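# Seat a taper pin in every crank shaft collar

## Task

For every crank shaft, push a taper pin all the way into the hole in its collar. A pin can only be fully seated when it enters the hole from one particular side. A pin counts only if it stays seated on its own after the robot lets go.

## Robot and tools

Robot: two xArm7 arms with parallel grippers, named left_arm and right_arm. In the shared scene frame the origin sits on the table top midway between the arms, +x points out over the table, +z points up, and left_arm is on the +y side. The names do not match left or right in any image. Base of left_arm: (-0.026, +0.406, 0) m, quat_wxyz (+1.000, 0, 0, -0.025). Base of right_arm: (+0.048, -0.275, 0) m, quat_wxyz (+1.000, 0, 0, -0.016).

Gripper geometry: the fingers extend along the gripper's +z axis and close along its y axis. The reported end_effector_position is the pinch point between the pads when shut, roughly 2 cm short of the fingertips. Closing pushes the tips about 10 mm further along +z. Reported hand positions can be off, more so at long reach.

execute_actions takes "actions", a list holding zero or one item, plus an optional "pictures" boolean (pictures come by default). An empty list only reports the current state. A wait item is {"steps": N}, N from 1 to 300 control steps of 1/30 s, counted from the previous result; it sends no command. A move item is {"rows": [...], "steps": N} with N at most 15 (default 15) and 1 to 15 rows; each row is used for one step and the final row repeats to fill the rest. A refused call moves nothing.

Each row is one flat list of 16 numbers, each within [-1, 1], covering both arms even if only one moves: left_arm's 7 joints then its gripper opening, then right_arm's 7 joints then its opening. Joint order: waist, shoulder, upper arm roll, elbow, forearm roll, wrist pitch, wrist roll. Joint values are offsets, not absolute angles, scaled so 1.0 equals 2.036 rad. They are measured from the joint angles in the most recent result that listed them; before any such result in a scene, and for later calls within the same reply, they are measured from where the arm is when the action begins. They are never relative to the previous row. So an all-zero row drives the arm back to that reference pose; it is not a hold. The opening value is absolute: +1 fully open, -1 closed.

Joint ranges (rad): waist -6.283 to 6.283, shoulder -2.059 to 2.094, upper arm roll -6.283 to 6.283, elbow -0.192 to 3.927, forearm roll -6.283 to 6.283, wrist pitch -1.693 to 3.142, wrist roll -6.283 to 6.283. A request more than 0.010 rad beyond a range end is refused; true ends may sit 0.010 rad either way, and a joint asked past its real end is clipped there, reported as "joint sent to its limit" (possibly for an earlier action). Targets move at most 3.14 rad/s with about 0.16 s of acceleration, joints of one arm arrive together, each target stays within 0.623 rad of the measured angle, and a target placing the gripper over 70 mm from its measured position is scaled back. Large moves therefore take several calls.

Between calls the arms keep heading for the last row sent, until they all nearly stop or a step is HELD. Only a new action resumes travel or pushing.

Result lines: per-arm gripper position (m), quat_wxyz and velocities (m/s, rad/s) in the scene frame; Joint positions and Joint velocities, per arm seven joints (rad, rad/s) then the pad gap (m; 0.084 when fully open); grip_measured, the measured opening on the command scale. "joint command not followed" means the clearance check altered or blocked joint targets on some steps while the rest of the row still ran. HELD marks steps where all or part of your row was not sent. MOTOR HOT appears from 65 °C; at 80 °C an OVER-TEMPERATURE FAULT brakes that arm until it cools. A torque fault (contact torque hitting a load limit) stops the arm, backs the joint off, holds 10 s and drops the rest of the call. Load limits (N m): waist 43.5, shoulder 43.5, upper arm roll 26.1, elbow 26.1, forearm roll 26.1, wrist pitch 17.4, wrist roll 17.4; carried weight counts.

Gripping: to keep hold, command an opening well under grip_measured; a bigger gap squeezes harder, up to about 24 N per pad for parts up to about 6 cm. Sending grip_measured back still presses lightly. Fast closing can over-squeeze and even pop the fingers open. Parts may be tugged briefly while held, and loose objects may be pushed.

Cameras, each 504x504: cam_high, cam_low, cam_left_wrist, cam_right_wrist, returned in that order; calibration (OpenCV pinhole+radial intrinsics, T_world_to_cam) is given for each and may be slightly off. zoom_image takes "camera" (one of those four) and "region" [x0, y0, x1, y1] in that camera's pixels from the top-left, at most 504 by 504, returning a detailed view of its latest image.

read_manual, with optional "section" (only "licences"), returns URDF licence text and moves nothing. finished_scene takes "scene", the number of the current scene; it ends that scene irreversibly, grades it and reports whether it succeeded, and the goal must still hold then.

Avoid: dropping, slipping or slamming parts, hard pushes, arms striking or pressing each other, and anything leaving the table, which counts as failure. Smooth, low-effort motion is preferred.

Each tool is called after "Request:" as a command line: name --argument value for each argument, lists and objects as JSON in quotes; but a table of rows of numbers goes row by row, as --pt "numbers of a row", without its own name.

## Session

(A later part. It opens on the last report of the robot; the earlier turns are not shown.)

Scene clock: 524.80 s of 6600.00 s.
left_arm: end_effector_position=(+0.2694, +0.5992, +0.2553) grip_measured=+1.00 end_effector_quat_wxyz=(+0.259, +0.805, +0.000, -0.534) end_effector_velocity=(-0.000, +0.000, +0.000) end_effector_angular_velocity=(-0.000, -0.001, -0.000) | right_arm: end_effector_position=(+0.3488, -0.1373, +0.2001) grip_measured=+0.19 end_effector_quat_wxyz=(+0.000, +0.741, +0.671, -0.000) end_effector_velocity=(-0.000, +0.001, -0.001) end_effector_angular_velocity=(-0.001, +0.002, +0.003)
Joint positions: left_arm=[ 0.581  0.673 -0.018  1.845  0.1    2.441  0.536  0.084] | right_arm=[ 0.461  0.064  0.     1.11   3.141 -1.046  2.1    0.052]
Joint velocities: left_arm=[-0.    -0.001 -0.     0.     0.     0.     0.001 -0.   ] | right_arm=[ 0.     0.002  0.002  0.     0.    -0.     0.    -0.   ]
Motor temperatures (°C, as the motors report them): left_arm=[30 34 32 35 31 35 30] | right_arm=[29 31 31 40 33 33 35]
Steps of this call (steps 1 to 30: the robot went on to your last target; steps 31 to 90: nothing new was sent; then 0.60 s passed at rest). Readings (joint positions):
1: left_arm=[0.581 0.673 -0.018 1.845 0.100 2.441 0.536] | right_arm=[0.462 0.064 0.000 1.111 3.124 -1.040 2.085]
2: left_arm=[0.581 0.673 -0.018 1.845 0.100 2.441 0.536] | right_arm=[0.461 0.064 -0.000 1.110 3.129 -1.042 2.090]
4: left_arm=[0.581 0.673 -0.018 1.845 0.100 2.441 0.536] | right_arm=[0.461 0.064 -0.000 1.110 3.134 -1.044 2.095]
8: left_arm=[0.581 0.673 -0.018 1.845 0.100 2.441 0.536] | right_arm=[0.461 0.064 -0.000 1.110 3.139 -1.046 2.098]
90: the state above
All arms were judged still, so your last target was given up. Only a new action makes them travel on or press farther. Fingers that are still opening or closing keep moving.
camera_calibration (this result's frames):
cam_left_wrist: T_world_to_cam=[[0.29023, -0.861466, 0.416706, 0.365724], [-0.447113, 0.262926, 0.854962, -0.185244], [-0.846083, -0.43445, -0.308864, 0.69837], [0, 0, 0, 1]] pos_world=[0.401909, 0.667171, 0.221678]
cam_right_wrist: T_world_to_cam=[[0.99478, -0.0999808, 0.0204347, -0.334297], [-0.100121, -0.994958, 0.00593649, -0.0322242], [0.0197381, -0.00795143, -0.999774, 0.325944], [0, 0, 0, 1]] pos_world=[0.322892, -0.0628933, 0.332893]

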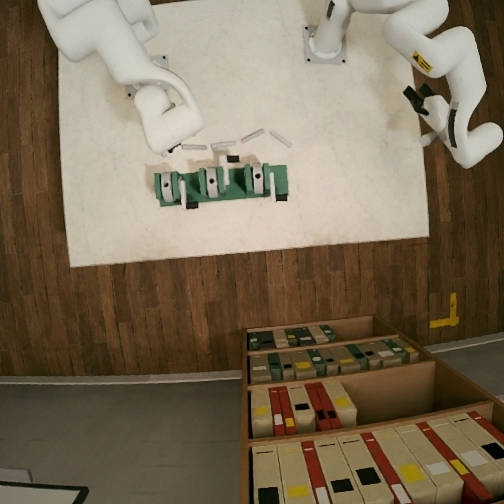

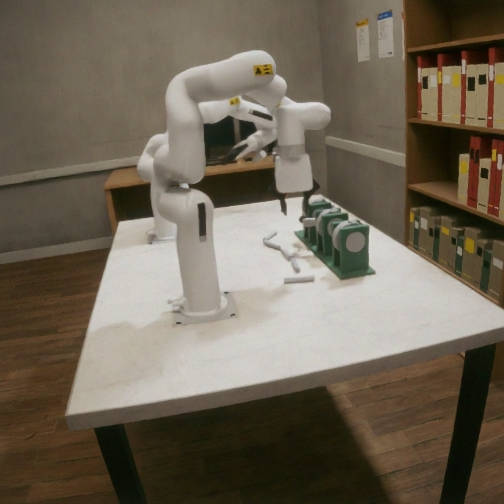

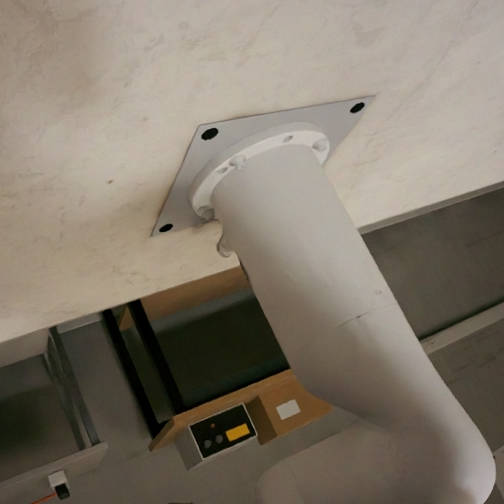

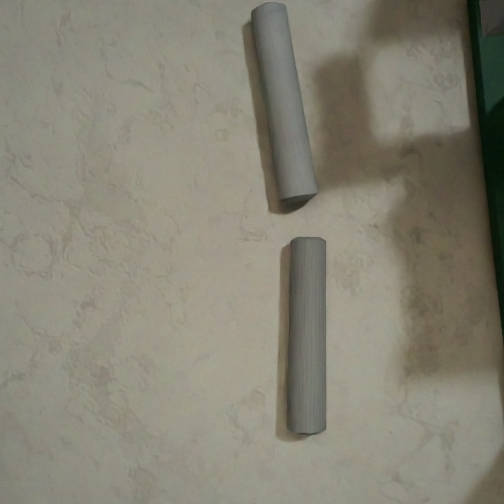

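Request:
execute_actions --actions '[{"rows": [[0,0,0,0,0,0,0,1, 0,0.0905,0,-0.0700,0,0.1606,0,0.2]], "steps": 15}]' --pictures false

Request:
execute_actions --actions '[{"steps": 6}]'

Scene clock: 536.50 s of 6600.00 s.
left_arm: end_effector_position=(+0.2694, +0.5992, +0.2553) grip_measured=+1.00 end_effector_quat_wxyz=(+0.259, +0.805, +0.000, -0.534) end_effector_velocity=(+0.000, +0.000, -0.000) end_effector_angular_velocity=(+0.000, -0.001, +0.000) | right_arm: end_effector_position=(+0.3497, -0.1369, +0.0829) grip_measured=+0.19 end_effector_quat_wxyz=(+0.000, +0.741, +0.671, +0.000) end_effector_velocity=(+0.010, +0.005, -0.017) end_effector_angular_velocity=(+0.021, -0.047, +0.002)
Joint positions: left_arm=[ 0.581  0.673 -0.018  1.845  0.1    2.441  0.536  0.084] | right_arm=[ 0.461  0.244  0.     0.971  3.141 -0.727  2.1    0.052]
Joint velocities: left_arm=[ 0.     0.001  0.     0.002 -0.    -0.    -0.     0.   ] | right_arm=[ 0.     0.021  0.    -0.014 -0.     0.087 -0.001  0.   ]
Motor temperatures (°C, as the motors report them): left_arm=[30 34 32 35 31 35 30] | right_arm=[29 31 31 39 33 33 35]
Steps of this call (steps 1 to 90: nothing new was sent; then 8.20 s passed at rest; steps 91 to 105: all 15 steps of this action). Readings (joint positions):
91: left_arm=[0.581 0.673 -0.018 1.845 0.100 2.441 0.536] | right_arm=[0.461 0.064 0.000 1.110 3.141 -1.045 2.100]
92: left_arm=[0.581 0.673 -0.018 1.845 0.100 2.441 0.536] | right_arm=[0.461 0.066 0.000 1.108 3.141 -1.039 2.100]
94: left_arm=[0.581 0.673 -0.018 1.845 0.100 2.441 0.536] | right_arm=[0.461 0.090 -0.000 1.091 3.141 -0.991 2.100]
98: left_arm=[0.581 0.673 -0.018 1.845 0.100 2.441 0.536] | right_arm=[0.461 0.184 0.000 1.017 3.141 -0.835 2.100]
105: the state above

Scene clock: 536.70 s of 6600.00 s.
left_arm: end_effector_position=(+0.2694, +0.5992, +0.2553) grip_measured=+1.00 end_effector_quat_wxyz=(+0.259, +0.805, +0.000, -0.534) end_effector_velocity=(+0.000, +0.000, -0.000) end_effector_angular_velocity=(+0.000, +0.000, +0.000) | right_arm: end_effector_position=(+0.3497, -0.1369, +0.0809) grip_measured=+0.19 end_effector_quat_wxyz=(+0.000, +0.741, +0.671, +0.001) end_effector_velocity=(-0.002, -0.001, -0.005) end_effector_angular_velocity=(-0.002, +0.006, +0.001)
Joint positions: left_arm=[ 0.581  0.673 -0.018  1.845  0.1    2.441  0.536  0.084] | right_arm=[ 0.461  0.247  0.     0.969  3.141 -0.72   2.1    0.052]
Joint velocities: left_arm=[ 0.     0.001  0.     0.    -0.    -0.    -0.     0.   ] | right_arm=[-0.     0.008  0.    -0.008  0.001  0.01  -0.001 -0.   ]
Motor temperatures (°C, as the motors report them): left_arm=[30 34 32 35 31 35 30] | right_arm=[29 31 31 39 33 33 35]
Steps of this call (steps 1 to 6: the robot went on to your last target). Readings (joint positions):
1: left_arm=[0.581 0.673 -0.018 1.845 0.100 2.441 0.536] | right_arm=[0.461 0.245 0.000 0.971 3.141 -0.725 2.100]
2: left_arm=[0.581 0.673 -0.018 1.845 0.100 2.441 0.536] | right_arm=[0.461 0.245 0.000 0.970 3.141 -0.723 2.100]
4: left_arm=[0.581 0.673 -0.018 1.845 0.100 2.441 0.536] | right_arm=[0.461 0.246 0.000 0.970 3.141 -0.721 2.100]
6: the state above
camera_calibration (this result's frames):
cam_left_wrist: T_world_to_cam=[[0.29023, -0.861466, 0.416706, 0.365724], [-0.447113, 0.262926, 0.854962, -0.185244], [-0.846083, -0.43445, -0.308864, 0.69837], [0, 0, 0, 1]] pos_world=[0.401909, 0.667171, 0.221678]
cam_right_wrist: T_world_to_cam=[[0.994765, -0.0998483, 0.0217412, -0.33282], [-0.0999785, -0.994977, 0.00498171, -0.0309574], [0.0211346, -0.00712928, -0.999751, 0.206371], [0, 0, 0, 1]] pos_world=[0.323621, -0.0625621, 0.21371]

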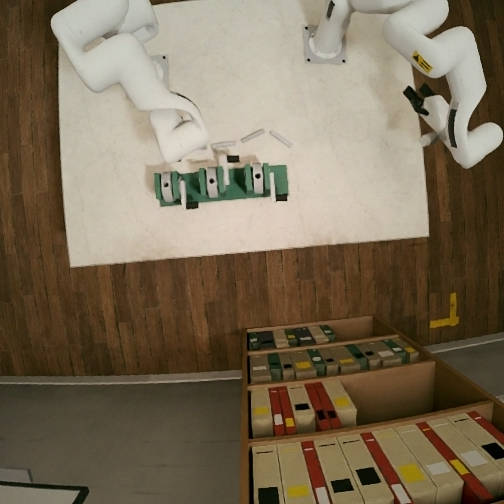

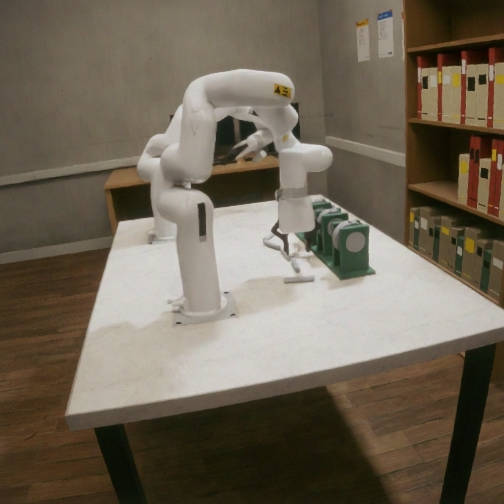

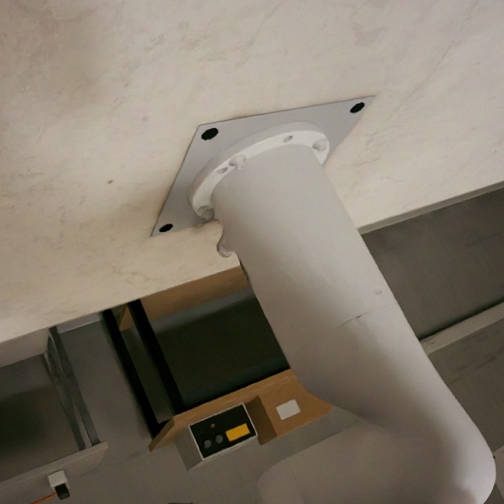

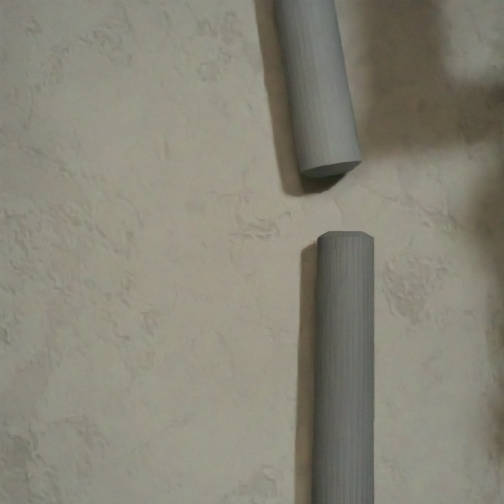

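Request:
execute_actions --actions '[{"rows": [[0,0,0,0,0,0,0,1, 0,0.0652,0,-0.0107,0,0.0750,0,0.0]], "steps": 15}]' --pictures false

Request:
execute_actions --actions '[{"steps": 6}]' --pictures false

Scene clock: 543.70 s of 6600.00 s.
left_arm: end_effector_position=(+0.2694, +0.5992, +0.2553) grip_measured=+1.00 end_effector_quat_wxyz=(+0.259, +0.805, +0.000, -0.534) end_effector_velocity=(-0.000, -0.000, +0.001) end_effector_angular_velocity=(-0.001, +0.000, -0.000) | right_arm: end_effector_position=(+0.3495, -0.1370, +0.0220) grip_measured=-0.01 end_effector_quat_wxyz=(+0.000, +0.741, +0.671, +0.000) end_effector_velocity=(-0.000, +0.001, -0.005) end_effector_angular_velocity=(+0.001, -0.002, +0.002)
Joint positions: left_arm=[ 0.581  0.673 -0.018  1.845  0.1    2.441  0.536  0.084] | right_arm=[ 0.461  0.377  0.     0.948  3.141 -0.569  2.1    0.044]
Joint velocities: left_arm=[-0.    -0.    -0.     0.001  0.     0.001  0.     0.   ] | right_arm=[ 0.001  0.011  0.001 -0.003 -0.     0.016 -0.     0.   ]
Motor temperatures (°C, as the motors report them): left_arm=[30 34 32 35 31 35 30] | right_arm=[29 31 31 38 33 32 35]
Steps of this call (steps 1 to 15: the robot went on to your last target; steps 16 to 90: nothing new was sent; then 3.50 s passed at rest; steps 91 to 105: all 15 steps of this action). Readings (joint positions):
91: left_arm=[0.581 0.673 -0.018 1.845 0.100 2.441 0.536] | right_arm=[0.461 0.249 0.000 0.968 3.141 -0.719 2.100]
92: left_arm=[0.581 0.673 -0.018 1.845 0.100 2.441 0.536] | right_arm=[0.461 0.252 0.000 0.968 3.141 -0.712 2.100]
94: left_arm=[0.581 0.673 -0.018 1.845 0.100 2.441 0.536] | right_arm=[0.461 0.289 -0.000 0.965 3.141 -0.666 2.100]
98: left_arm=[0.581 0.673 -0.018 1.845 0.100 2.441 0.536] | right_arm=[0.461 0.367 0.000 0.946 3.141 -0.588 2.100]
105: the state above

Scene clock: 543.90 s of 6600.00 s.
left_arm: end_effector_position=(+0.2694, +0.5992, +0.2553) grip_measured=+1.00 end_effector_quat_wxyz=(+0.259, +0.805, +0.000, -0.534) end_effector_velocity=(-0.000, -0.000, -0.000) end_effector_angular_velocity=(-0.002, +0.004, +0.000) | right_arm: end_effector_position=(+0.3496, -0.1369, +0.0218) grip_measured=-0.01 end_effector_quat_wxyz=(+0.000, +0.741, +0.671, +0.001) end_effector_velocity=(-0.001, +0.000, -0.000) end_effector_angular_velocity=(-0.000, +0.002, -0.000)
Joint positions: left_arm=[ 0.581  0.673 -0.018  1.845  0.1    2.441  0.536  0.084] | right_arm=[ 0.461  0.378  0.     0.948  3.141 -0.569  2.1    0.044]
Joint velocities: left_arm=[-0.     0.001  0.    -0.002 -0.     0.001 -0.    -0.   ] | right_arm=[ 0.     0.001  0.001  0.    -0.    -0.001  0.001  0.   ]
Motor temperatures (°C, as the motors report them): left_arm=[30 34 32 35 31 35 30] | right_arm=[29 31 31 38 33 32 35]
Steps of this call (steps 1 to 6: the robot went on to your last target). Readings (joint positions):
1: left_arm=[0.581 0.673 -0.018 1.845 0.100 2.441 0.536] | right_arm=[0.461 0.378 0.000 0.948 3.141 -0.569 2.100]
2: left_arm=[0.581 0.673 -0.018 1.845 0.100 2.441 0.536] | right_arm=[0.461 0.378 0.000 0.948 3.141 -0.569 2.100]
4: left_arm=[0.581 0.673 -0.018 1.845 0.100 2.441 0.536] | right_arm=[0.461 0.378 0.000 0.948 3.141 -0.569 2.100]
6: the state above

Request:
execute_actions --actions '[{"rows": [[0,0,0,0,0,0,0,1, 0,0,0,0,0,0,0,-0.15],[0,0,0,0,0,0,0,1, 0,0,0,0,0,0,0,-0.3],[0,0,0,0,0,0,0,1, 0,0,0,0,0,0,0,-0.4],[0,0,0,0,0,0,0,1, 0,0,0,0,0,0,0,-0.5],[0,0,0,0,0,0,0,1, 0,0,0,0,0,0,0,-0.6],[0,0,0,0,0,0,0,1, 0,0,0,0,0,0,0,-0.7],[0,0,0,0,0,0,0,1, 0,0,0,0,0,0,0,-0.8],[0,0,0,0,0,0,0,1, 0,0,0,0,0,0,0,-0.9]], "steps": 15}]'

Request:
zoom_image --camera "cam_low" --region '[230, 170, 370, 310]'

Scene clock: 549.43 s of 6600.00 s.
left_arm: end_effector_position=(+0.2694, +0.5992, +0.2553) grip_measured=+1.00 end_effector_quat_wxyz=(+0.259, +0.805, +0.000, -0.534) end_effector_velocity=(-0.000, -0.000, +0.000) end_effector_angular_velocity=(-0.000, +0.001, +0.000) | right_arm: end_effector_position=(+0.3502, -0.1366, +0.0224) grip_measured=-0.61 end_effector_quat_wxyz=(+0.001, +0.741, +0.671, +0.001) end_effector_velocity=(-0.001, -0.001, -0.001) end_effector_angular_velocity=(-0.002, +0.004, -0.001)
Joint positions: left_arm=[ 0.581  0.673 -0.018  1.845  0.1    2.441  0.536  0.084] | right_arm=[ 0.461  0.377  0.     0.949  3.141 -0.569  2.1    0.017]
Joint velocities: left_arm=[ 0.     0.001  0.     0.    -0.     0.001 -0.001  0.   ] | right_arm=[-0.     0.001 -0.    -0.003 -0.    -0.     0.     0.   ]
Motor temperatures (°C, as the motors report them): left_arm=[30 34 32 35 31 35 30] | right_arm=[29 30 31 37 33 32 35]
Steps of this call (steps 1 to 15: the robot went on to your last target; steps 16 to 90: nothing new was sent; then 2.03 s passed at rest; steps 91 to 105: all 15 steps of this action). Readings (joint positions):
91: left_arm=[0.581 0.673 -0.018 1.845 0.100 2.441 0.536] | right_arm=[0.461 0.379 -0.000 0.948 3.141 -0.567 2.100]
92: left_arm=[0.581 0.673 -0.018 1.845 0.100 2.441 0.536] | right_arm=[0.461 0.378 -0.001 0.949 3.141 -0.567 2.100]
94: left_arm=[0.581 0.673 -0.018 1.845 0.100 2.441 0.536] | right_arm=[0.461 0.377 -0.000 0.950 3.141 -0.569 2.100]
98: left_arm=[0.581 0.673 -0.018 1.845 0.100 2.441 0.536] | right_arm=[0.461 0.377 0.000 0.949 3.141 -0.569 2.100]
105: the state above
camera_calibration (this result's frames):
cam_left_wrist: T_world_to_cam=[[0.29023, -0.861466, 0.416706, 0.365724], [-0.447114, 0.262926, 0.854962, -0.185244], [-0.846083, -0.43445, -0.308864, 0.69837], [0, 0, 0, 1]] pos_world=[0.401909, 0.667171, 0.221678]
cam_right_wrist: T_world_to_cam=[[0.994745, -0.0997877, 0.0228969, -0.332046], [-0.0999074, -0.994988, 0.00414273, -0.0303254], [0.0223687, -0.00640853, -0.999729, 0.147552], [0, 0, 0, 1]] pos_world=[0.323971, -0.0623619, 0.155241]

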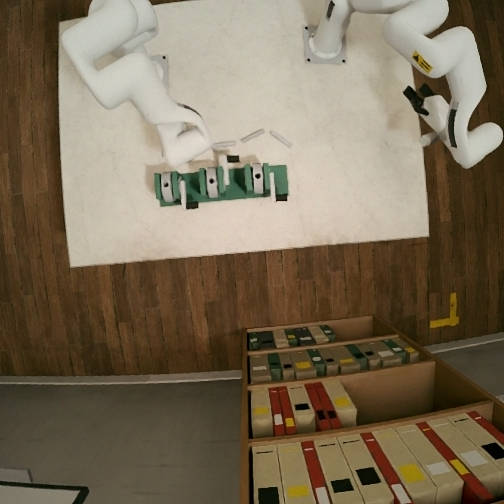

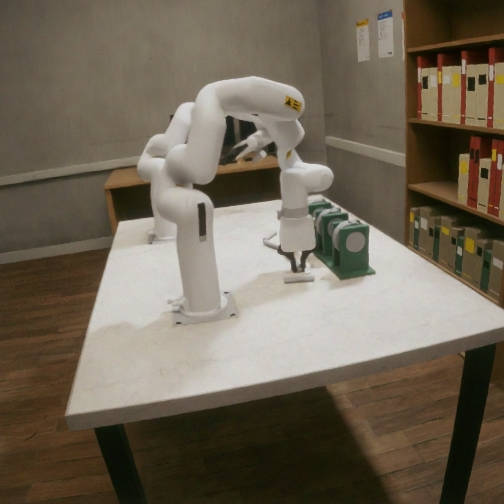

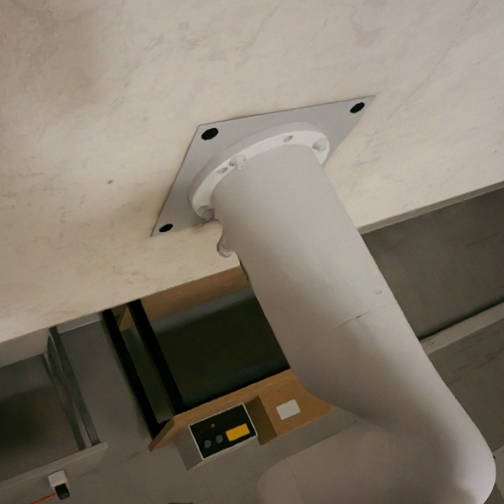

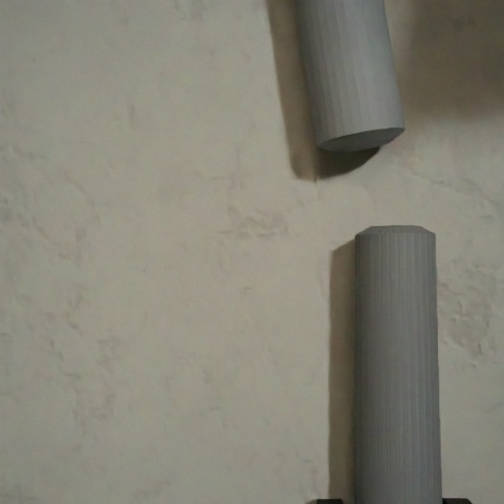

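Region (230, 170, 370, 310) of cam_low's 504x504 image, scaled by 3.600, with more detail than that image has.

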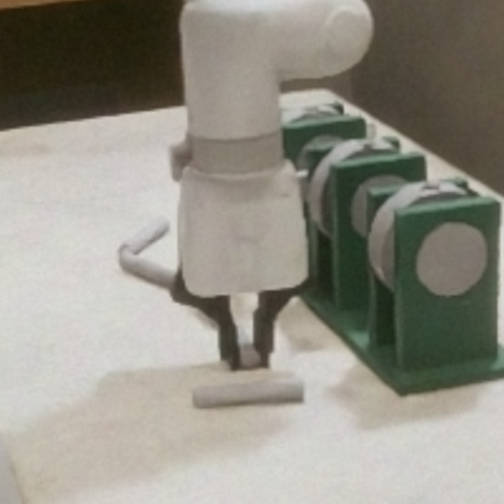

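Request:
execute_actions --actions '[{"rows": [[0,0,0,0,0,0,0,1, 0,-0.0632,0,0.0090,0,-0.0737,0,-0.9]], "steps": 12}]' --pictures false

Scene clock: 578.53 s of 6600.00 s.
left_arm: end_effector_position=(+0.2694, +0.5992, +0.2553) grip_measured=+1.00 end_effector_quat_wxyz=(+0.259, +0.805, +0.000, -0.534) end_effector_velocity=(-0.000, -0.000, +0.000) end_effector_angular_velocity=(-0.000, -0.000, -0.000) | right_arm: end_effector_position=(+0.3480, -0.1376, +0.0769) grip_measured=-0.61 end_effector_quat_wxyz=(-0.000, +0.741, +0.671, -0.002) end_effector_velocity=(-0.002, -0.001, +0.018) end_effector_angular_velocity=(-0.004, +0.007, +0.002)
Joint positions: left_arm=[ 0.581  0.673 -0.018  1.845  0.1    2.441  0.536  0.084] | right_arm=[ 0.461  0.254  0.     0.964  3.141 -0.714  2.1    0.017]
Joint velocities: left_arm=[-0.    -0.001 -0.     0.     0.     0.001  0.     0.   ] | right_arm=[ 0.002 -0.037 -0.001  0.008 -0.    -0.054  0.     0.   ]
Motor temperatures (°C, as the motors report them): left_arm=[30 34 32 35 31 35 30] | right_arm=[29 30 31 35 33 31 35]
Steps of this call (steps 1 to 15: the robot went on to your last target; steps 16 to 90: nothing new was sent; then 25.70 s passed at rest; steps 91 to 102: all 12 steps of this action). Readings (joint positions):
91: left_arm=[0.581 0.673 -0.018 1.845 0.100 2.441 0.536] | right_arm=[0.461 0.376 0.000 0.948 3.141 -0.569 2.100]
92: left_arm=[0.581 0.673 -0.018 1.845 0.100 2.441 0.536] | right_arm=[0.461 0.374 0.000 0.947 3.141 -0.574 2.100]
94: left_arm=[0.581 0.673 -0.018 1.845 0.100 2.441 0.536] | right_arm=[0.461 0.346 0.000 0.940 3.141 -0.618 2.100]
98: left_arm=[0.581 0.673 -0.018 1.845 0.100 2.441 0.536] | right_arm=[0.461 0.267 -0.000 0.962 3.141 -0.697 2.100]
102: the state above

Request:
execute_actions --actions '[]'

Scene clock: 602.83 s of 6600.00 s.
left_arm: end_effector_position=(+0.2694, +0.5992, +0.2553) grip_measured=+1.00 end_effector_quat_wxyz=(+0.259, +0.805, +0.000, -0.534) end_effector_velocity=(-0.000, -0.000, +0.000) end_effector_angular_velocity=(-0.001, +0.002, -0.000) | right_arm: end_effector_position=(+0.3491, -0.1371, +0.0800) grip_measured=-0.61 end_effector_quat_wxyz=(+0.000, +0.741, +0.671, -0.000) end_effector_velocity=(+0.001, -0.001, +0.001) end_effector_angular_velocity=(-0.001, -0.001, -0.001)
Joint positions: left_arm=[ 0.581  0.673 -0.018  1.845  0.1    2.441  0.536  0.084] | right_arm=[ 0.461  0.248  0.     0.967  3.141 -0.719  2.1    0.017]
Joint velocities: left_arm=[-0.     0.     0.    -0.001  0.     0.001  0.     0.   ] | right_arm=[ 0.001 -0.    -0.002  0.001 -0.001 -0.001  0.    -0.   ]
Motor temperatures (°C, as the motors report them): left_arm=[30 34 32 35 31 35 30] | right_arm=[29 31 31 36 33 31 35]
Steps of this call (steps 1 to 15: the robot went on to your last target; steps 16 to 90: nothing new was sent; then 21.30 s passed at rest). Readings (joint positions):
1: left_arm=[0.581 0.673 -0.018 1.845 0.100 2.441 0.536] | right_arm=[0.461 0.253 0.000 0.964 3.141 -0.715 2.100]
2: left_arm=[0.581 0.673 -0.018 1.845 0.100 2.441 0.536] | right_arm=[0.461 0.252 0.000 0.965 3.141 -0.716 2.100]
4: left_arm=[0.581 0.673 -0.018 1.845 0.100 2.441 0.536] | right_arm=[0.461 0.251 0.000 0.966 3.141 -0.718 2.100]
8: left_arm=[0.581 0.673 -0.018 1.845 0.100 2.441 0.536] | right_arm=[0.461 0.249 0.000 0.967 3.141 -0.719 2.100]
90: the state above
All arms were judged still, so your last target was given up. Only a new action makes them travel on or press farther. Fingers that are still opening or closing keep moving.
camera_calibration (this result's frames):
cam_left_wrist: T_world_to_cam=[[0.29023, -0.861465, 0.416706, 0.365724], [-0.447114, 0.262926, 0.854961, -0.185244], [-0.846083, -0.43445, -0.308864, 0.69837], [0, 0, 0, 1]] pos_world=[0.401909, 0.667171, 0.221678]
cam_right_wrist: T_world_to_cam=[[0.994799, -0.099812, 0.0203123, -0.332143], [-0.0999476, -0.994976, 0.00577091, -0.0313093], [0.0196342, -0.00777106, -0.999777, 0.205917], [0, 0, 0, 1]] pos_world=[0.323243, -0.0627036, 0.212799]

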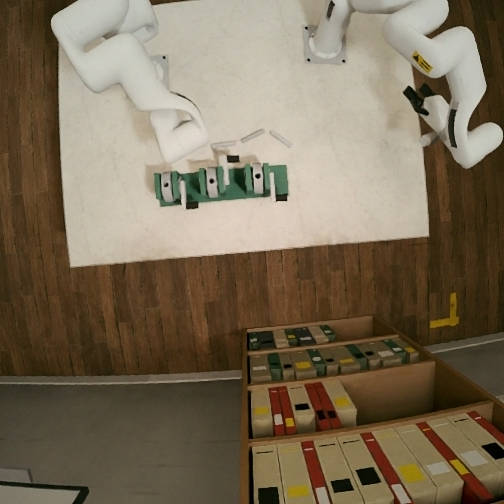

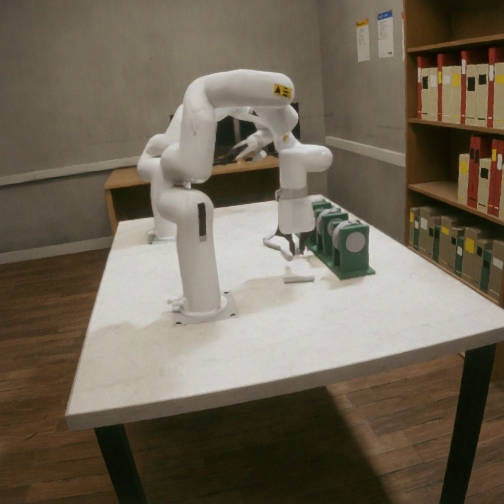

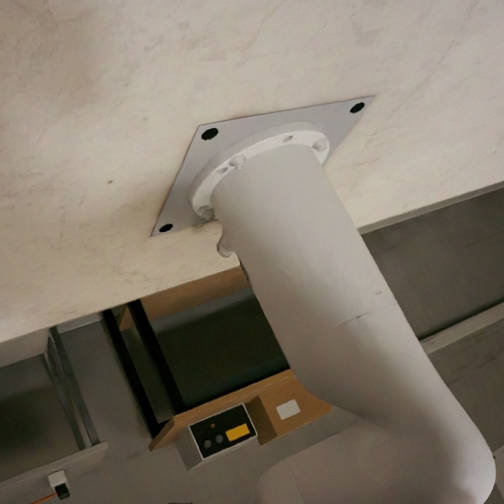

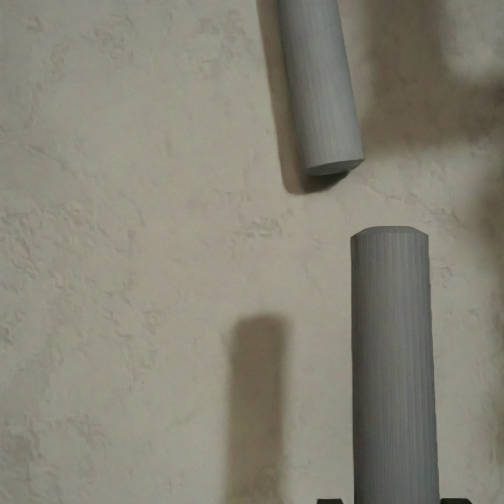

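Request:
execute_actions --actions '[{"rows": [[0,0,0,0,0,0,0,1, -0.1177,-0.269,0,-0.1031,0,-0.1658,-0.9823,-0.9]], "steps": 15}]' --pictures false

Request:
execute_actions --actions '[{"steps": 30}]' --pictures false

Scene clock: 612.63 s of 6600.00 s.
left_arm: end_effector_position=(+0.2694, +0.5992, +0.2553) grip_measured=+1.00 end_effector_quat_wxyz=(+0.259, +0.805, +0.000, -0.534) end_effector_velocity=(-0.000, -0.000, -0.001) end_effector_angular_velocity=(-0.001, +0.002, +0.000) | right_arm: end_effector_position=(+0.2885, -0.2183, +0.1926) grip_measured=-0.61 end_effector_quat_wxyz=(+0.001, +0.505, +0.863, +0.001) end_effector_velocity=(-0.150, -0.123, +0.154) end_effector_angular_velocity=(-0.005, -0.008, +2.580)
Joint positions: left_arm=[ 0.581  0.673 -0.018  1.845  0.1    2.441  0.536  0.084] | right_arm=[ 0.264 -0.203 -0.001  0.795  3.141 -0.996  1.291  0.017]
Joint velocities: left_arm=[ 0.     0.002  0.    -0.    -0.001  0.    -0.     0.   ] | right_arm=[-0.342 -0.788 -0.002 -0.3   -0.001 -0.48  -2.924  0.   ]
Motor temperatures (°C, as the motors report them): left_arm=[30 34 32 35 31 35 30] | right_arm=[29 31 31 36 33 31 35]
Steps of this call (steps 1 to 90: nothing new was sent; then 6.30 s passed at rest; steps 91 to 105: all 15 steps of this action). Readings (joint positions):
91: left_arm=[0.581 0.673 -0.018 1.845 0.100 2.441 0.536] | right_arm=[0.461 0.248 0.000 0.967 3.141 -0.719 2.099]
92: left_arm=[0.581 0.673 -0.018 1.845 0.100 2.441 0.536] | right_arm=[0.459 0.244 0.001 0.965 3.141 -0.722 2.092]
94: left_arm=[0.581 0.673 -0.018 1.845 0.100 2.441 0.536] | right_arm=[0.441 0.204 0.003 0.947 3.141 -0.749 2.042]
98: left_arm=[0.581 0.673 -0.018 1.845 0.100 2.441 0.536] | right_arm=[0.371 0.044 -0.001 0.890 3.141 -0.845 1.844]
105: the state above

Scene clock: 613.63 s of 6600.00 s.
left_arm: end_effector_position=(+0.2694, +0.5992, +0.2553) grip_measured=+1.00 end_effector_quat_wxyz=(+0.259, +0.805, +0.000, -0.534) end_effector_velocity=(+0.000, +0.000, +0.000) end_effector_angular_velocity=(+0.001, -0.002, -0.000) | right_arm: end_effector_position=(+0.2685, -0.2326, +0.2100) grip_measured=-0.61 end_effector_quat_wxyz=(+0.000, -0.045, +0.999, -0.000) end_effector_velocity=(+0.000, +0.000, +0.000) end_effector_angular_velocity=(-0.001, -0.002, +0.003)
Joint positions: left_arm=[ 0.581  0.673 -0.018  1.845  0.1    2.441  0.536  0.084] | right_arm=[ 0.221 -0.299  0.     0.757  3.141 -1.057  0.1    0.017]
Joint velocities: left_arm=[ 0.    -0.001 -0.     0.001  0.    -0.001  0.001  0.   ] | right_arm=[-0.001 -0.002  0.003 -0.    -0.     0.001 -0.001 -0.   ]
Motor temperatures (°C, as the motors report them): left_arm=[30 34 32 35 31 35 30] | right_arm=[29 31 31 36 33 31 35]
Steps of this call (steps 1 to 30: the robot went on to your last target). Readings (joint positions):
1: left_arm=[0.581 0.673 -0.018 1.845 0.100 2.441 0.536] | right_arm=[0.253 -0.227 -0.001 0.786 3.141 -1.011 1.192]
2: left_arm=[0.581 0.673 -0.018 1.845 0.100 2.441 0.536] | right_arm=[0.245 -0.246 -0.000 0.779 3.141 -1.022 1.092]
4: left_arm=[0.581 0.673 -0.018 1.845 0.100 2.441 0.536] | right_arm=[0.234 -0.270 0.000 0.769 3.141 -1.038 0.891]
8: left_arm=[0.581 0.673 -0.018 1.845 0.100 2.441 0.536] | right_arm=[0.225 -0.291 0.001 0.760 3.141 -1.051 0.489]
30: the state above

Request:
execute_actions --actions '[{"rows": [[0,0,0,0,0,0,0,1, 0,0,0,0,0,0.7716,-0.0491,-0.9]], "steps": 15}]' --pictures false

Request:
execute_actions --actions '[{"steps": 20}]' --pictures false

Scene clock: 625.10 s of 6600.00 s.
left_arm: end_effector_position=(+0.2694, +0.5992, +0.2553) grip_measured=+1.00 end_effector_quat_wxyz=(+0.259, +0.805, +0.000, -0.534) end_effector_velocity=(+0.000, +0.000, +0.000) end_effector_angular_velocity=(+0.001, -0.001, +0.000) | right_arm: end_effector_position=(+0.4444, -0.1987, +0.2197) grip_measured=-0.61 end_effector_quat_wxyz=(+0.340, -0.077, +0.937, +0.037) end_effector_velocity=(+0.421, +0.082, +0.183) end_effector_angular_velocity=(+0.277, -1.755, +0.073)
Joint positions: left_arm=[ 0.581  0.673 -0.018  1.845  0.1    2.441  0.536  0.084] | right_arm=[ 0.221 -0.299  0.     0.757  3.141 -0.359  0.026  0.017]
Joint velocities: left_arm=[ 0.    -0.     0.     0.001  0.     0.    -0.    -0.   ] | right_arm=[-0.    -0.     0.001  0.    -0.     1.776 -0.092 -0.   ]
Motor temperatures (°C, as the motors report them): left_arm=[30 34 32 35 31 35 30] | right_arm=[29 30 31 36 33 31 35]
Steps of this call (steps 1 to 15: the robot went on to your last target; steps 16 to 90: nothing new was sent; then 7.97 s passed at rest; steps 91 to 105: all 15 steps of this action). Readings (joint positions):
91: left_arm=[0.581 0.673 -0.018 1.845 0.100 2.441 0.536] | right_arm=[0.221 -0.299 0.000 0.757 3.141 -1.056 0.100]
92: left_arm=[0.581 0.673 -0.018 1.845 0.100 2.441 0.536] | right_arm=[0.221 -0.299 0.000 0.757 3.141 -1.050 0.099]
94: left_arm=[0.581 0.673 -0.018 1.845 0.100 2.441 0.536] | right_arm=[0.221 -0.300 0.000 0.757 3.141 -1.000 0.091]
98: left_arm=[0.581 0.673 -0.018 1.845 0.100 2.441 0.536] | right_arm=[0.221 -0.299 0.000 0.757 3.141 -0.776 0.059]
105: the state above

Scene clock: 625.77 s of 6600.00 s.
left_arm: end_effector_position=(+0.2694, +0.5992, +0.2553) grip_measured=+1.00 end_effector_quat_wxyz=(+0.259, +0.805, +0.000, -0.534) end_effector_velocity=(+0.000, -0.000, +0.000) end_effector_angular_velocity=(+0.000, -0.001, -0.000) | right_arm: end_effector_position=(+0.5892, -0.1706, +0.3830) grip_measured=-0.61 end_effector_quat_wxyz=(+0.701, -0.068, +0.707, +0.067) end_effector_velocity=(+0.006, +0.002, +0.016) end_effector_angular_velocity=(+0.011, -0.075, +0.002)
Joint positions: left_arm=[ 0.581  0.673 -0.018  1.845  0.1    2.441  0.536  0.084] | right_arm=[ 0.221 -0.299  0.     0.757  3.141  0.506  0.     0.017]
Joint velocities: left_arm=[-0.    -0.001  0.    -0.     0.    -0.     0.     0.   ] | right_arm=[ 0.002  0.004 -0.    -0.006 -0.001  0.086 -0.002 -0.   ]
Motor temperatures (°C, as the motors report them): left_arm=[30 34 32 35 31 35 30] | right_arm=[29 30 31 36 33 31 35]
Steps of this call (steps 1 to 20: the robot went on to your last target). Readings (joint positions):
1: left_arm=[0.581 0.673 -0.018 1.845 0.100 2.441 0.536] | right_arm=[0.221 -0.299 0.000 0.757 3.141 -0.299 0.023]
2: left_arm=[0.581 0.673 -0.018 1.845 0.100 2.441 0.536] | right_arm=[0.221 -0.299 0.000 0.757 3.141 -0.240 0.021]
4: left_arm=[0.581 0.673 -0.018 1.845 0.100 2.441 0.536] | right_arm=[0.221 -0.299 0.000 0.757 3.141 -0.121 0.016]
8: left_arm=[0.581 0.673 -0.018 1.845 0.100 2.441 0.536] | right_arm=[0.221 -0.299 0.000 0.757 3.141 0.117 0.010]
20: the state above

Request:
execute_actions --actions '[{"rows": [[0,0,0,0,0,0,0,1, 0,-0.0628,0,-0.269,0,0.2105,0,-0.9]], "steps": 15}]' --pictures false

Request:
execute_actions --actions '[{"steps": 15}]'

Scene clock: 631.10 s of 6600.00 s.
left_arm: end_effector_position=(+0.2694, +0.5992, +0.2553) grip_measured=+1.00 end_effector_quat_wxyz=(+0.259, +0.805, +0.000, -0.534) end_effector_velocity=(+0.000, -0.000, -0.000) end_effector_angular_velocity=(+0.001, +0.000, +0.001) | right_arm: end_effector_position=(+0.4926, -0.1892, +0.2559) grip_measured=-0.61 end_effector_quat_wxyz=(+0.701, -0.068, +0.707, +0.067) end_effector_velocity=(-0.126, -0.025, -0.129) end_effector_angular_velocity=(-0.005, +0.028, -0.002)
Joint positions: left_arm=[ 0.581  0.673 -0.018  1.845  0.1    2.441  0.536  0.084] | right_arm=[ 0.221 -0.416  0.     0.247  3.141  0.898  0.     0.017]
Joint velocities: left_arm=[ 0.     0.001 -0.     0.001 -0.001  0.    -0.002  0.   ] | right_arm=[ 0.    -0.113 -0.002 -0.532  0.     0.391 -0.001  0.   ]
Motor temperatures (°C, as the motors report them): left_arm=[30 34 32 35 31 35 30] | right_arm=[29 30 31 37 33 31 35]
Steps of this call (steps 1 to 30: the robot went on to your last target; steps 31 to 90: nothing new was sent; then 1.83 s passed at rest; steps 91 to 105: all 15 steps of this action). Readings (joint positions):
91: left_arm=[0.581 0.673 -0.018 1.845 0.100 2.441 0.536] | right_arm=[0.221 -0.299 0.000 0.757 3.141 0.515 0.000]
92: left_arm=[0.581 0.673 -0.018 1.845 0.100 2.441 0.536] | right_arm=[0.221 -0.301 0.000 0.752 3.141 0.520 0.000]
94: left_arm=[0.581 0.673 -0.018 1.845 0.100 2.441 0.536] | right_arm=[0.221 -0.314 0.000 0.707 3.141 0.560 0.000]
98: left_arm=[0.581 0.673 -0.018 1.845 0.100 2.441 0.536] | right_arm=[0.221 -0.353 0.000 0.523 3.141 0.692 0.000]
105: the state above

Scene clock: 631.60 s of 6600.00 s.
left_arm: end_effector_position=(+0.2694, +0.5992, +0.2553) grip_measured=+1.00 end_effector_quat_wxyz=(+0.259, +0.805, +0.000, -0.534) end_effector_velocity=(-0.000, -0.000, -0.000) end_effector_angular_velocity=(-0.002, +0.002, -0.000) | right_arm: end_effector_position=(+0.4842, -0.1908, +0.2502) grip_measured=-0.61 end_effector_quat_wxyz=(+0.704, -0.067, +0.704, +0.067) end_effector_velocity=(-0.002, -0.001, -0.003) end_effector_angular_velocity=(+0.000, +0.006, -0.001)
Joint positions: left_arm=[ 0.581  0.673 -0.018  1.845  0.1    2.441  0.536  0.084] | right_arm=[ 0.221 -0.427  0.     0.21   3.141  0.934  0.     0.017]
Joint velocities: left_arm=[ 0.     0.001  0.    -0.001  0.     0.001  0.001  0.   ] | right_arm=[-0.001  0.001 -0.    -0.006 -0.     0.     0.001 -0.   ]
Motor temperatures (°C, as the motors report them): left_arm=[30 34 32 35 31 35 30] | right_arm=[29 30 31 37 33 31 35]
Steps of this call (steps 1 to 15: the robot went on to your last target). Readings (joint positions):
1: left_arm=[0.581 0.673 -0.018 1.845 0.100 2.441 0.536] | right_arm=[0.221 -0.419 0.000 0.234 3.141 0.909 0.000]
2: left_arm=[0.581 0.673 -0.018 1.845 0.100 2.441 0.536] | right_arm=[0.221 -0.422 0.000 0.227 3.141 0.917 0.000]
4: left_arm=[0.581 0.673 -0.018 1.845 0.100 2.441 0.536] | right_arm=[0.221 -0.425 0.000 0.220 3.141 0.927 0.000]
8: left_arm=[0.581 0.673 -0.018 1.845 0.100 2.441 0.536] | right_arm=[0.221 -0.427 0.000 0.214 3.141 0.933 0.000]
15: the state above
camera_calibration (this result's frames):
cam_left_wrist: T_world_to_cam=[[0.29023, -0.861466, 0.416706, 0.365724], [-0.447114, 0.262926, 0.854961, -0.185244], [-0.846083, -0.43445, -0.308864, 0.69837], [0, 0, 0, 1]] pos_world=[0.401909, 0.667171, 0.221679]
cam_right_wrist: T_world_to_cam=[[-0.209172, 0.977878, 0.00141141, 0.317961], [-0.00527261, -0.00257114, 0.999983, -0.177503], [0.977865, 0.209161, 0.00569378, -0.301173], [0, 0, 0, 1]] pos_world=[0.360079, -0.24839, 0.178766]

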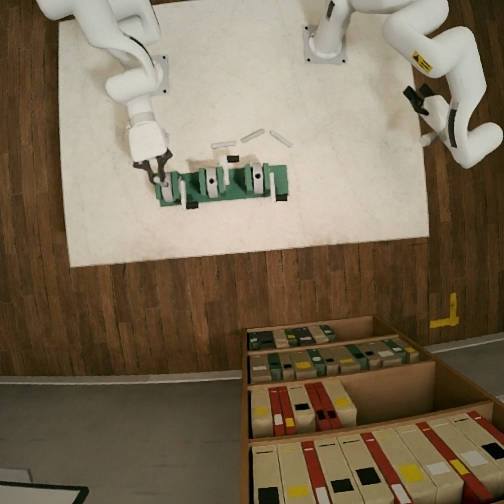

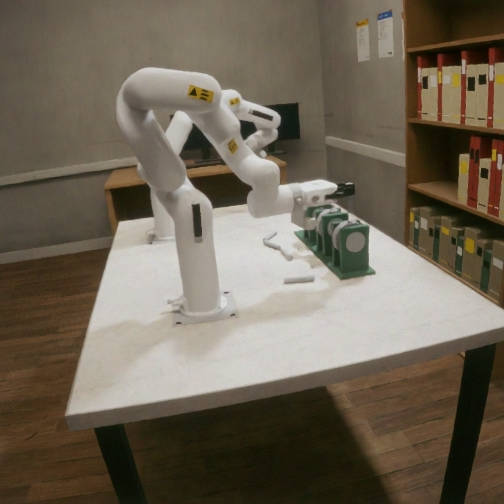

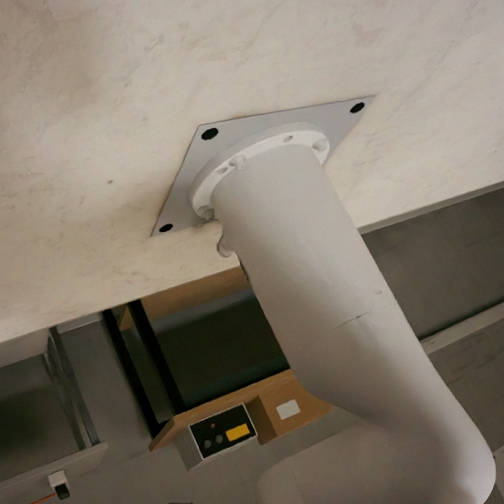

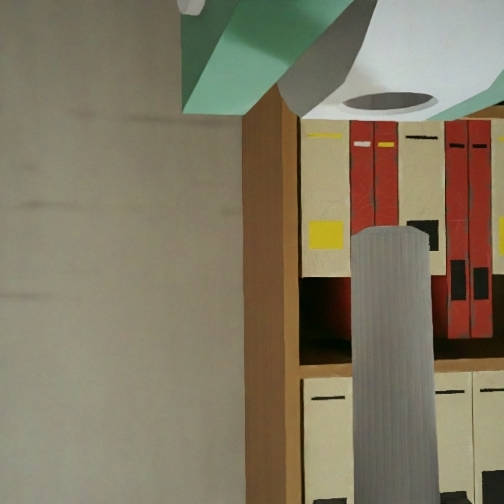

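Request:
zoom_image --camera "cam_low" --region '[280, 160, 400, 280]'

Request:
zoom_image --camera "cam_high" --region '[120, 140, 220, 240]'

Region (280, 160, 400, 280) of cam_low's 504x504 image, scaled by 4.200, with more detail than that image has.

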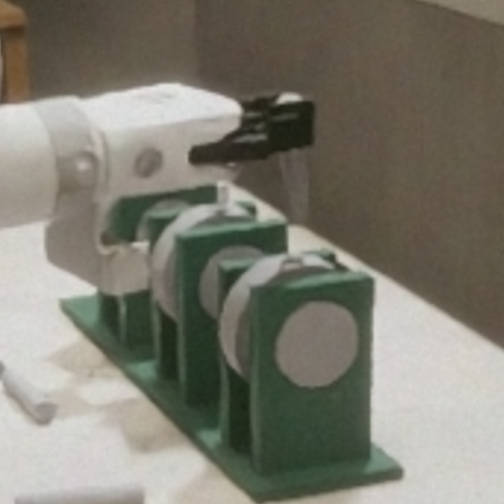

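Region (120, 140, 220, 240) of cam_high's 504x504 image, scaled by 5.040, with more detail than that image has.

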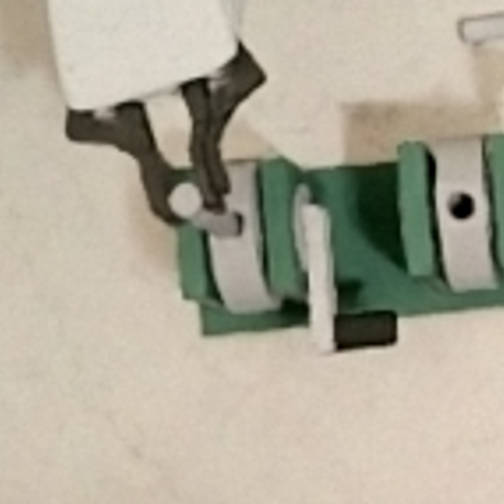

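Request:
zoom_image --camera "cam_low" --region '[325, 175, 375, 235]'

Region (325, 175, 375, 235) of cam_low's 504x504 image, scaled by 8.400, with more detail than that image has.

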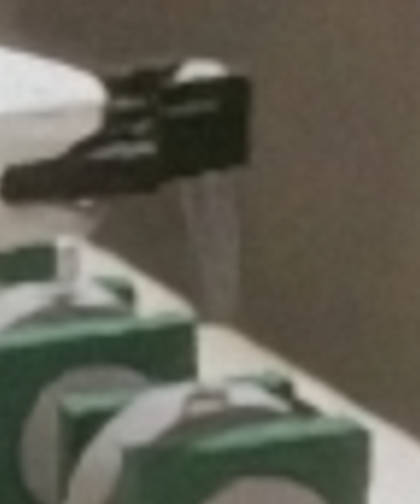

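Request:
execute_actions --actions '[{"rows": [[0,0,0,0,0,0,0,1, 0,0.0138,0,0.0087,0,-0.0294,0,-0.9]], "steps": 15}]'

Scene clock: 663.77 s of 6600.00 s.
left_arm: end_effector_position=(+0.2694, +0.5992, +0.2553) grip_measured=+1.00 end_effector_quat_wxyz=(+0.259, +0.805, +0.000, -0.534) end_effector_velocity=(+0.000, -0.000, +0.001) end_effector_angular_velocity=(+0.001, -0.000, +0.000) | right_arm: end_effector_position=(+0.4841, -0.1908, +0.2322) grip_measured=-0.61 end_effector_quat_wxyz=(+0.679, -0.070, +0.728, +0.065) end_effector_velocity=(+0.000, +0.001, -0.001) end_effector_angular_velocity=(+0.001, +0.004, +0.001)
Joint positions: left_arm=[ 0.581  0.673 -0.018  1.845  0.1    2.441  0.536  0.084] | right_arm=[ 0.221 -0.399  0.     0.228  3.141  0.875  0.     0.017]
Joint velocities: left_arm=[-0.    -0.001 -0.     0.     0.     0.001 -0.     0.   ] | right_arm=[ 0.001  0.002  0.     0.002 -0.    -0.004  0.001 -0.   ]
Motor temperatures (°C, as the motors report them): left_arm=[30 34 32 35 31 35 30] | right_arm=[29 30 31 38 33 31 35]
Steps of this call (steps 1 to 15: the robot went on to your last target; steps 16 to 90: nothing new was sent; then 28.67 s passed at rest; steps 91 to 105: all 15 steps of this action). Readings (joint positions):
91: left_arm=[0.581 0.673 -0.018 1.845 0.100 2.441 0.536] | right_arm=[0.221 -0.427 0.000 0.209 3.141 0.933 0.000]
92: left_arm=[0.581 0.673 -0.018 1.845 0.100 2.441 0.536] | right_arm=[0.221 -0.424 0.000 0.211 3.141 0.927 0.000]
94: left_arm=[0.581 0.673 -0.018 1.845 0.100 2.441 0.536] | right_arm=[0.221 -0.411 0.000 0.220 3.141 0.901 0.000]
98: left_arm=[0.581 0.673 -0.018 1.845 0.100 2.441 0.536] | right_arm=[0.221 -0.401 0.000 0.226 3.141 0.880 0.000]
105: the state above
camera_calibration (this result's frames):
cam_left_wrist: T_world_to_cam=[[0.290229, -0.861466, 0.416706, 0.365724], [-0.447114, 0.262926, 0.854961, -0.185244], [-0.846083, -0.43445, -0.308864, 0.69837], [0, 0, 0, 1]] pos_world=[0.40191, 0.667171, 0.221679]
cam_right_wrist: T_world_to_cam=[[-0.208998, 0.977912, 0.00280904, 0.317591], [0.062984, 0.0105942, 0.997958, -0.189503], [0.975886, 0.208748, -0.0638069, -0.283866], [0, 0, 0, 1]] pos_world=[0.355332, -0.249312, 0.170111]

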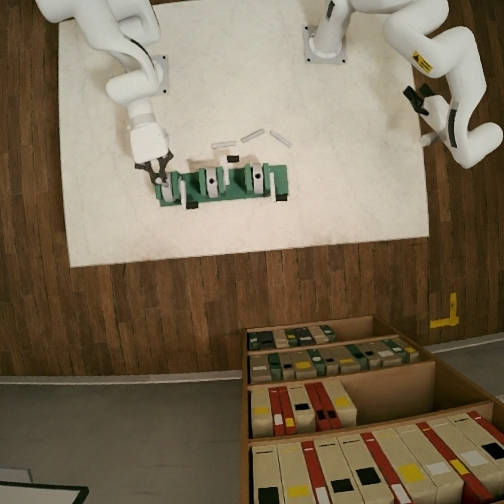

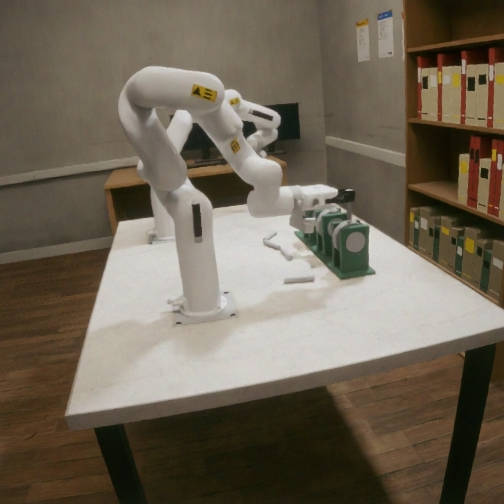

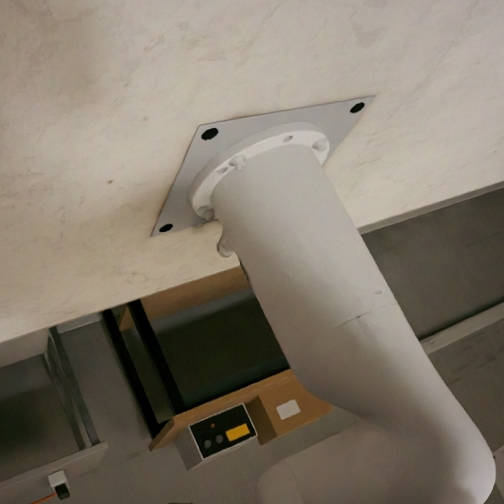

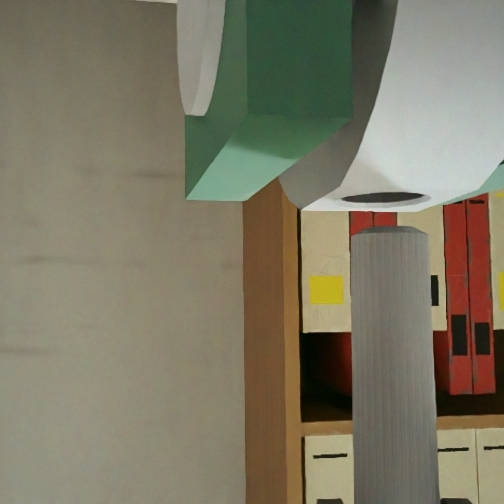

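Request:
zoom_image --camera "cam_low" --region '[325, 175, 375, 235]'

Region (325, 175, 375, 235) of cam_low's 504x504 image, scaled by 8.400, with more detail than that image has.

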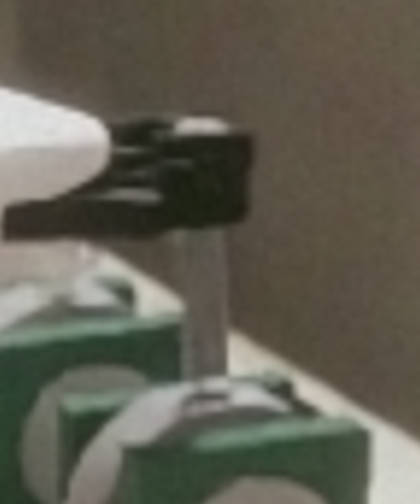

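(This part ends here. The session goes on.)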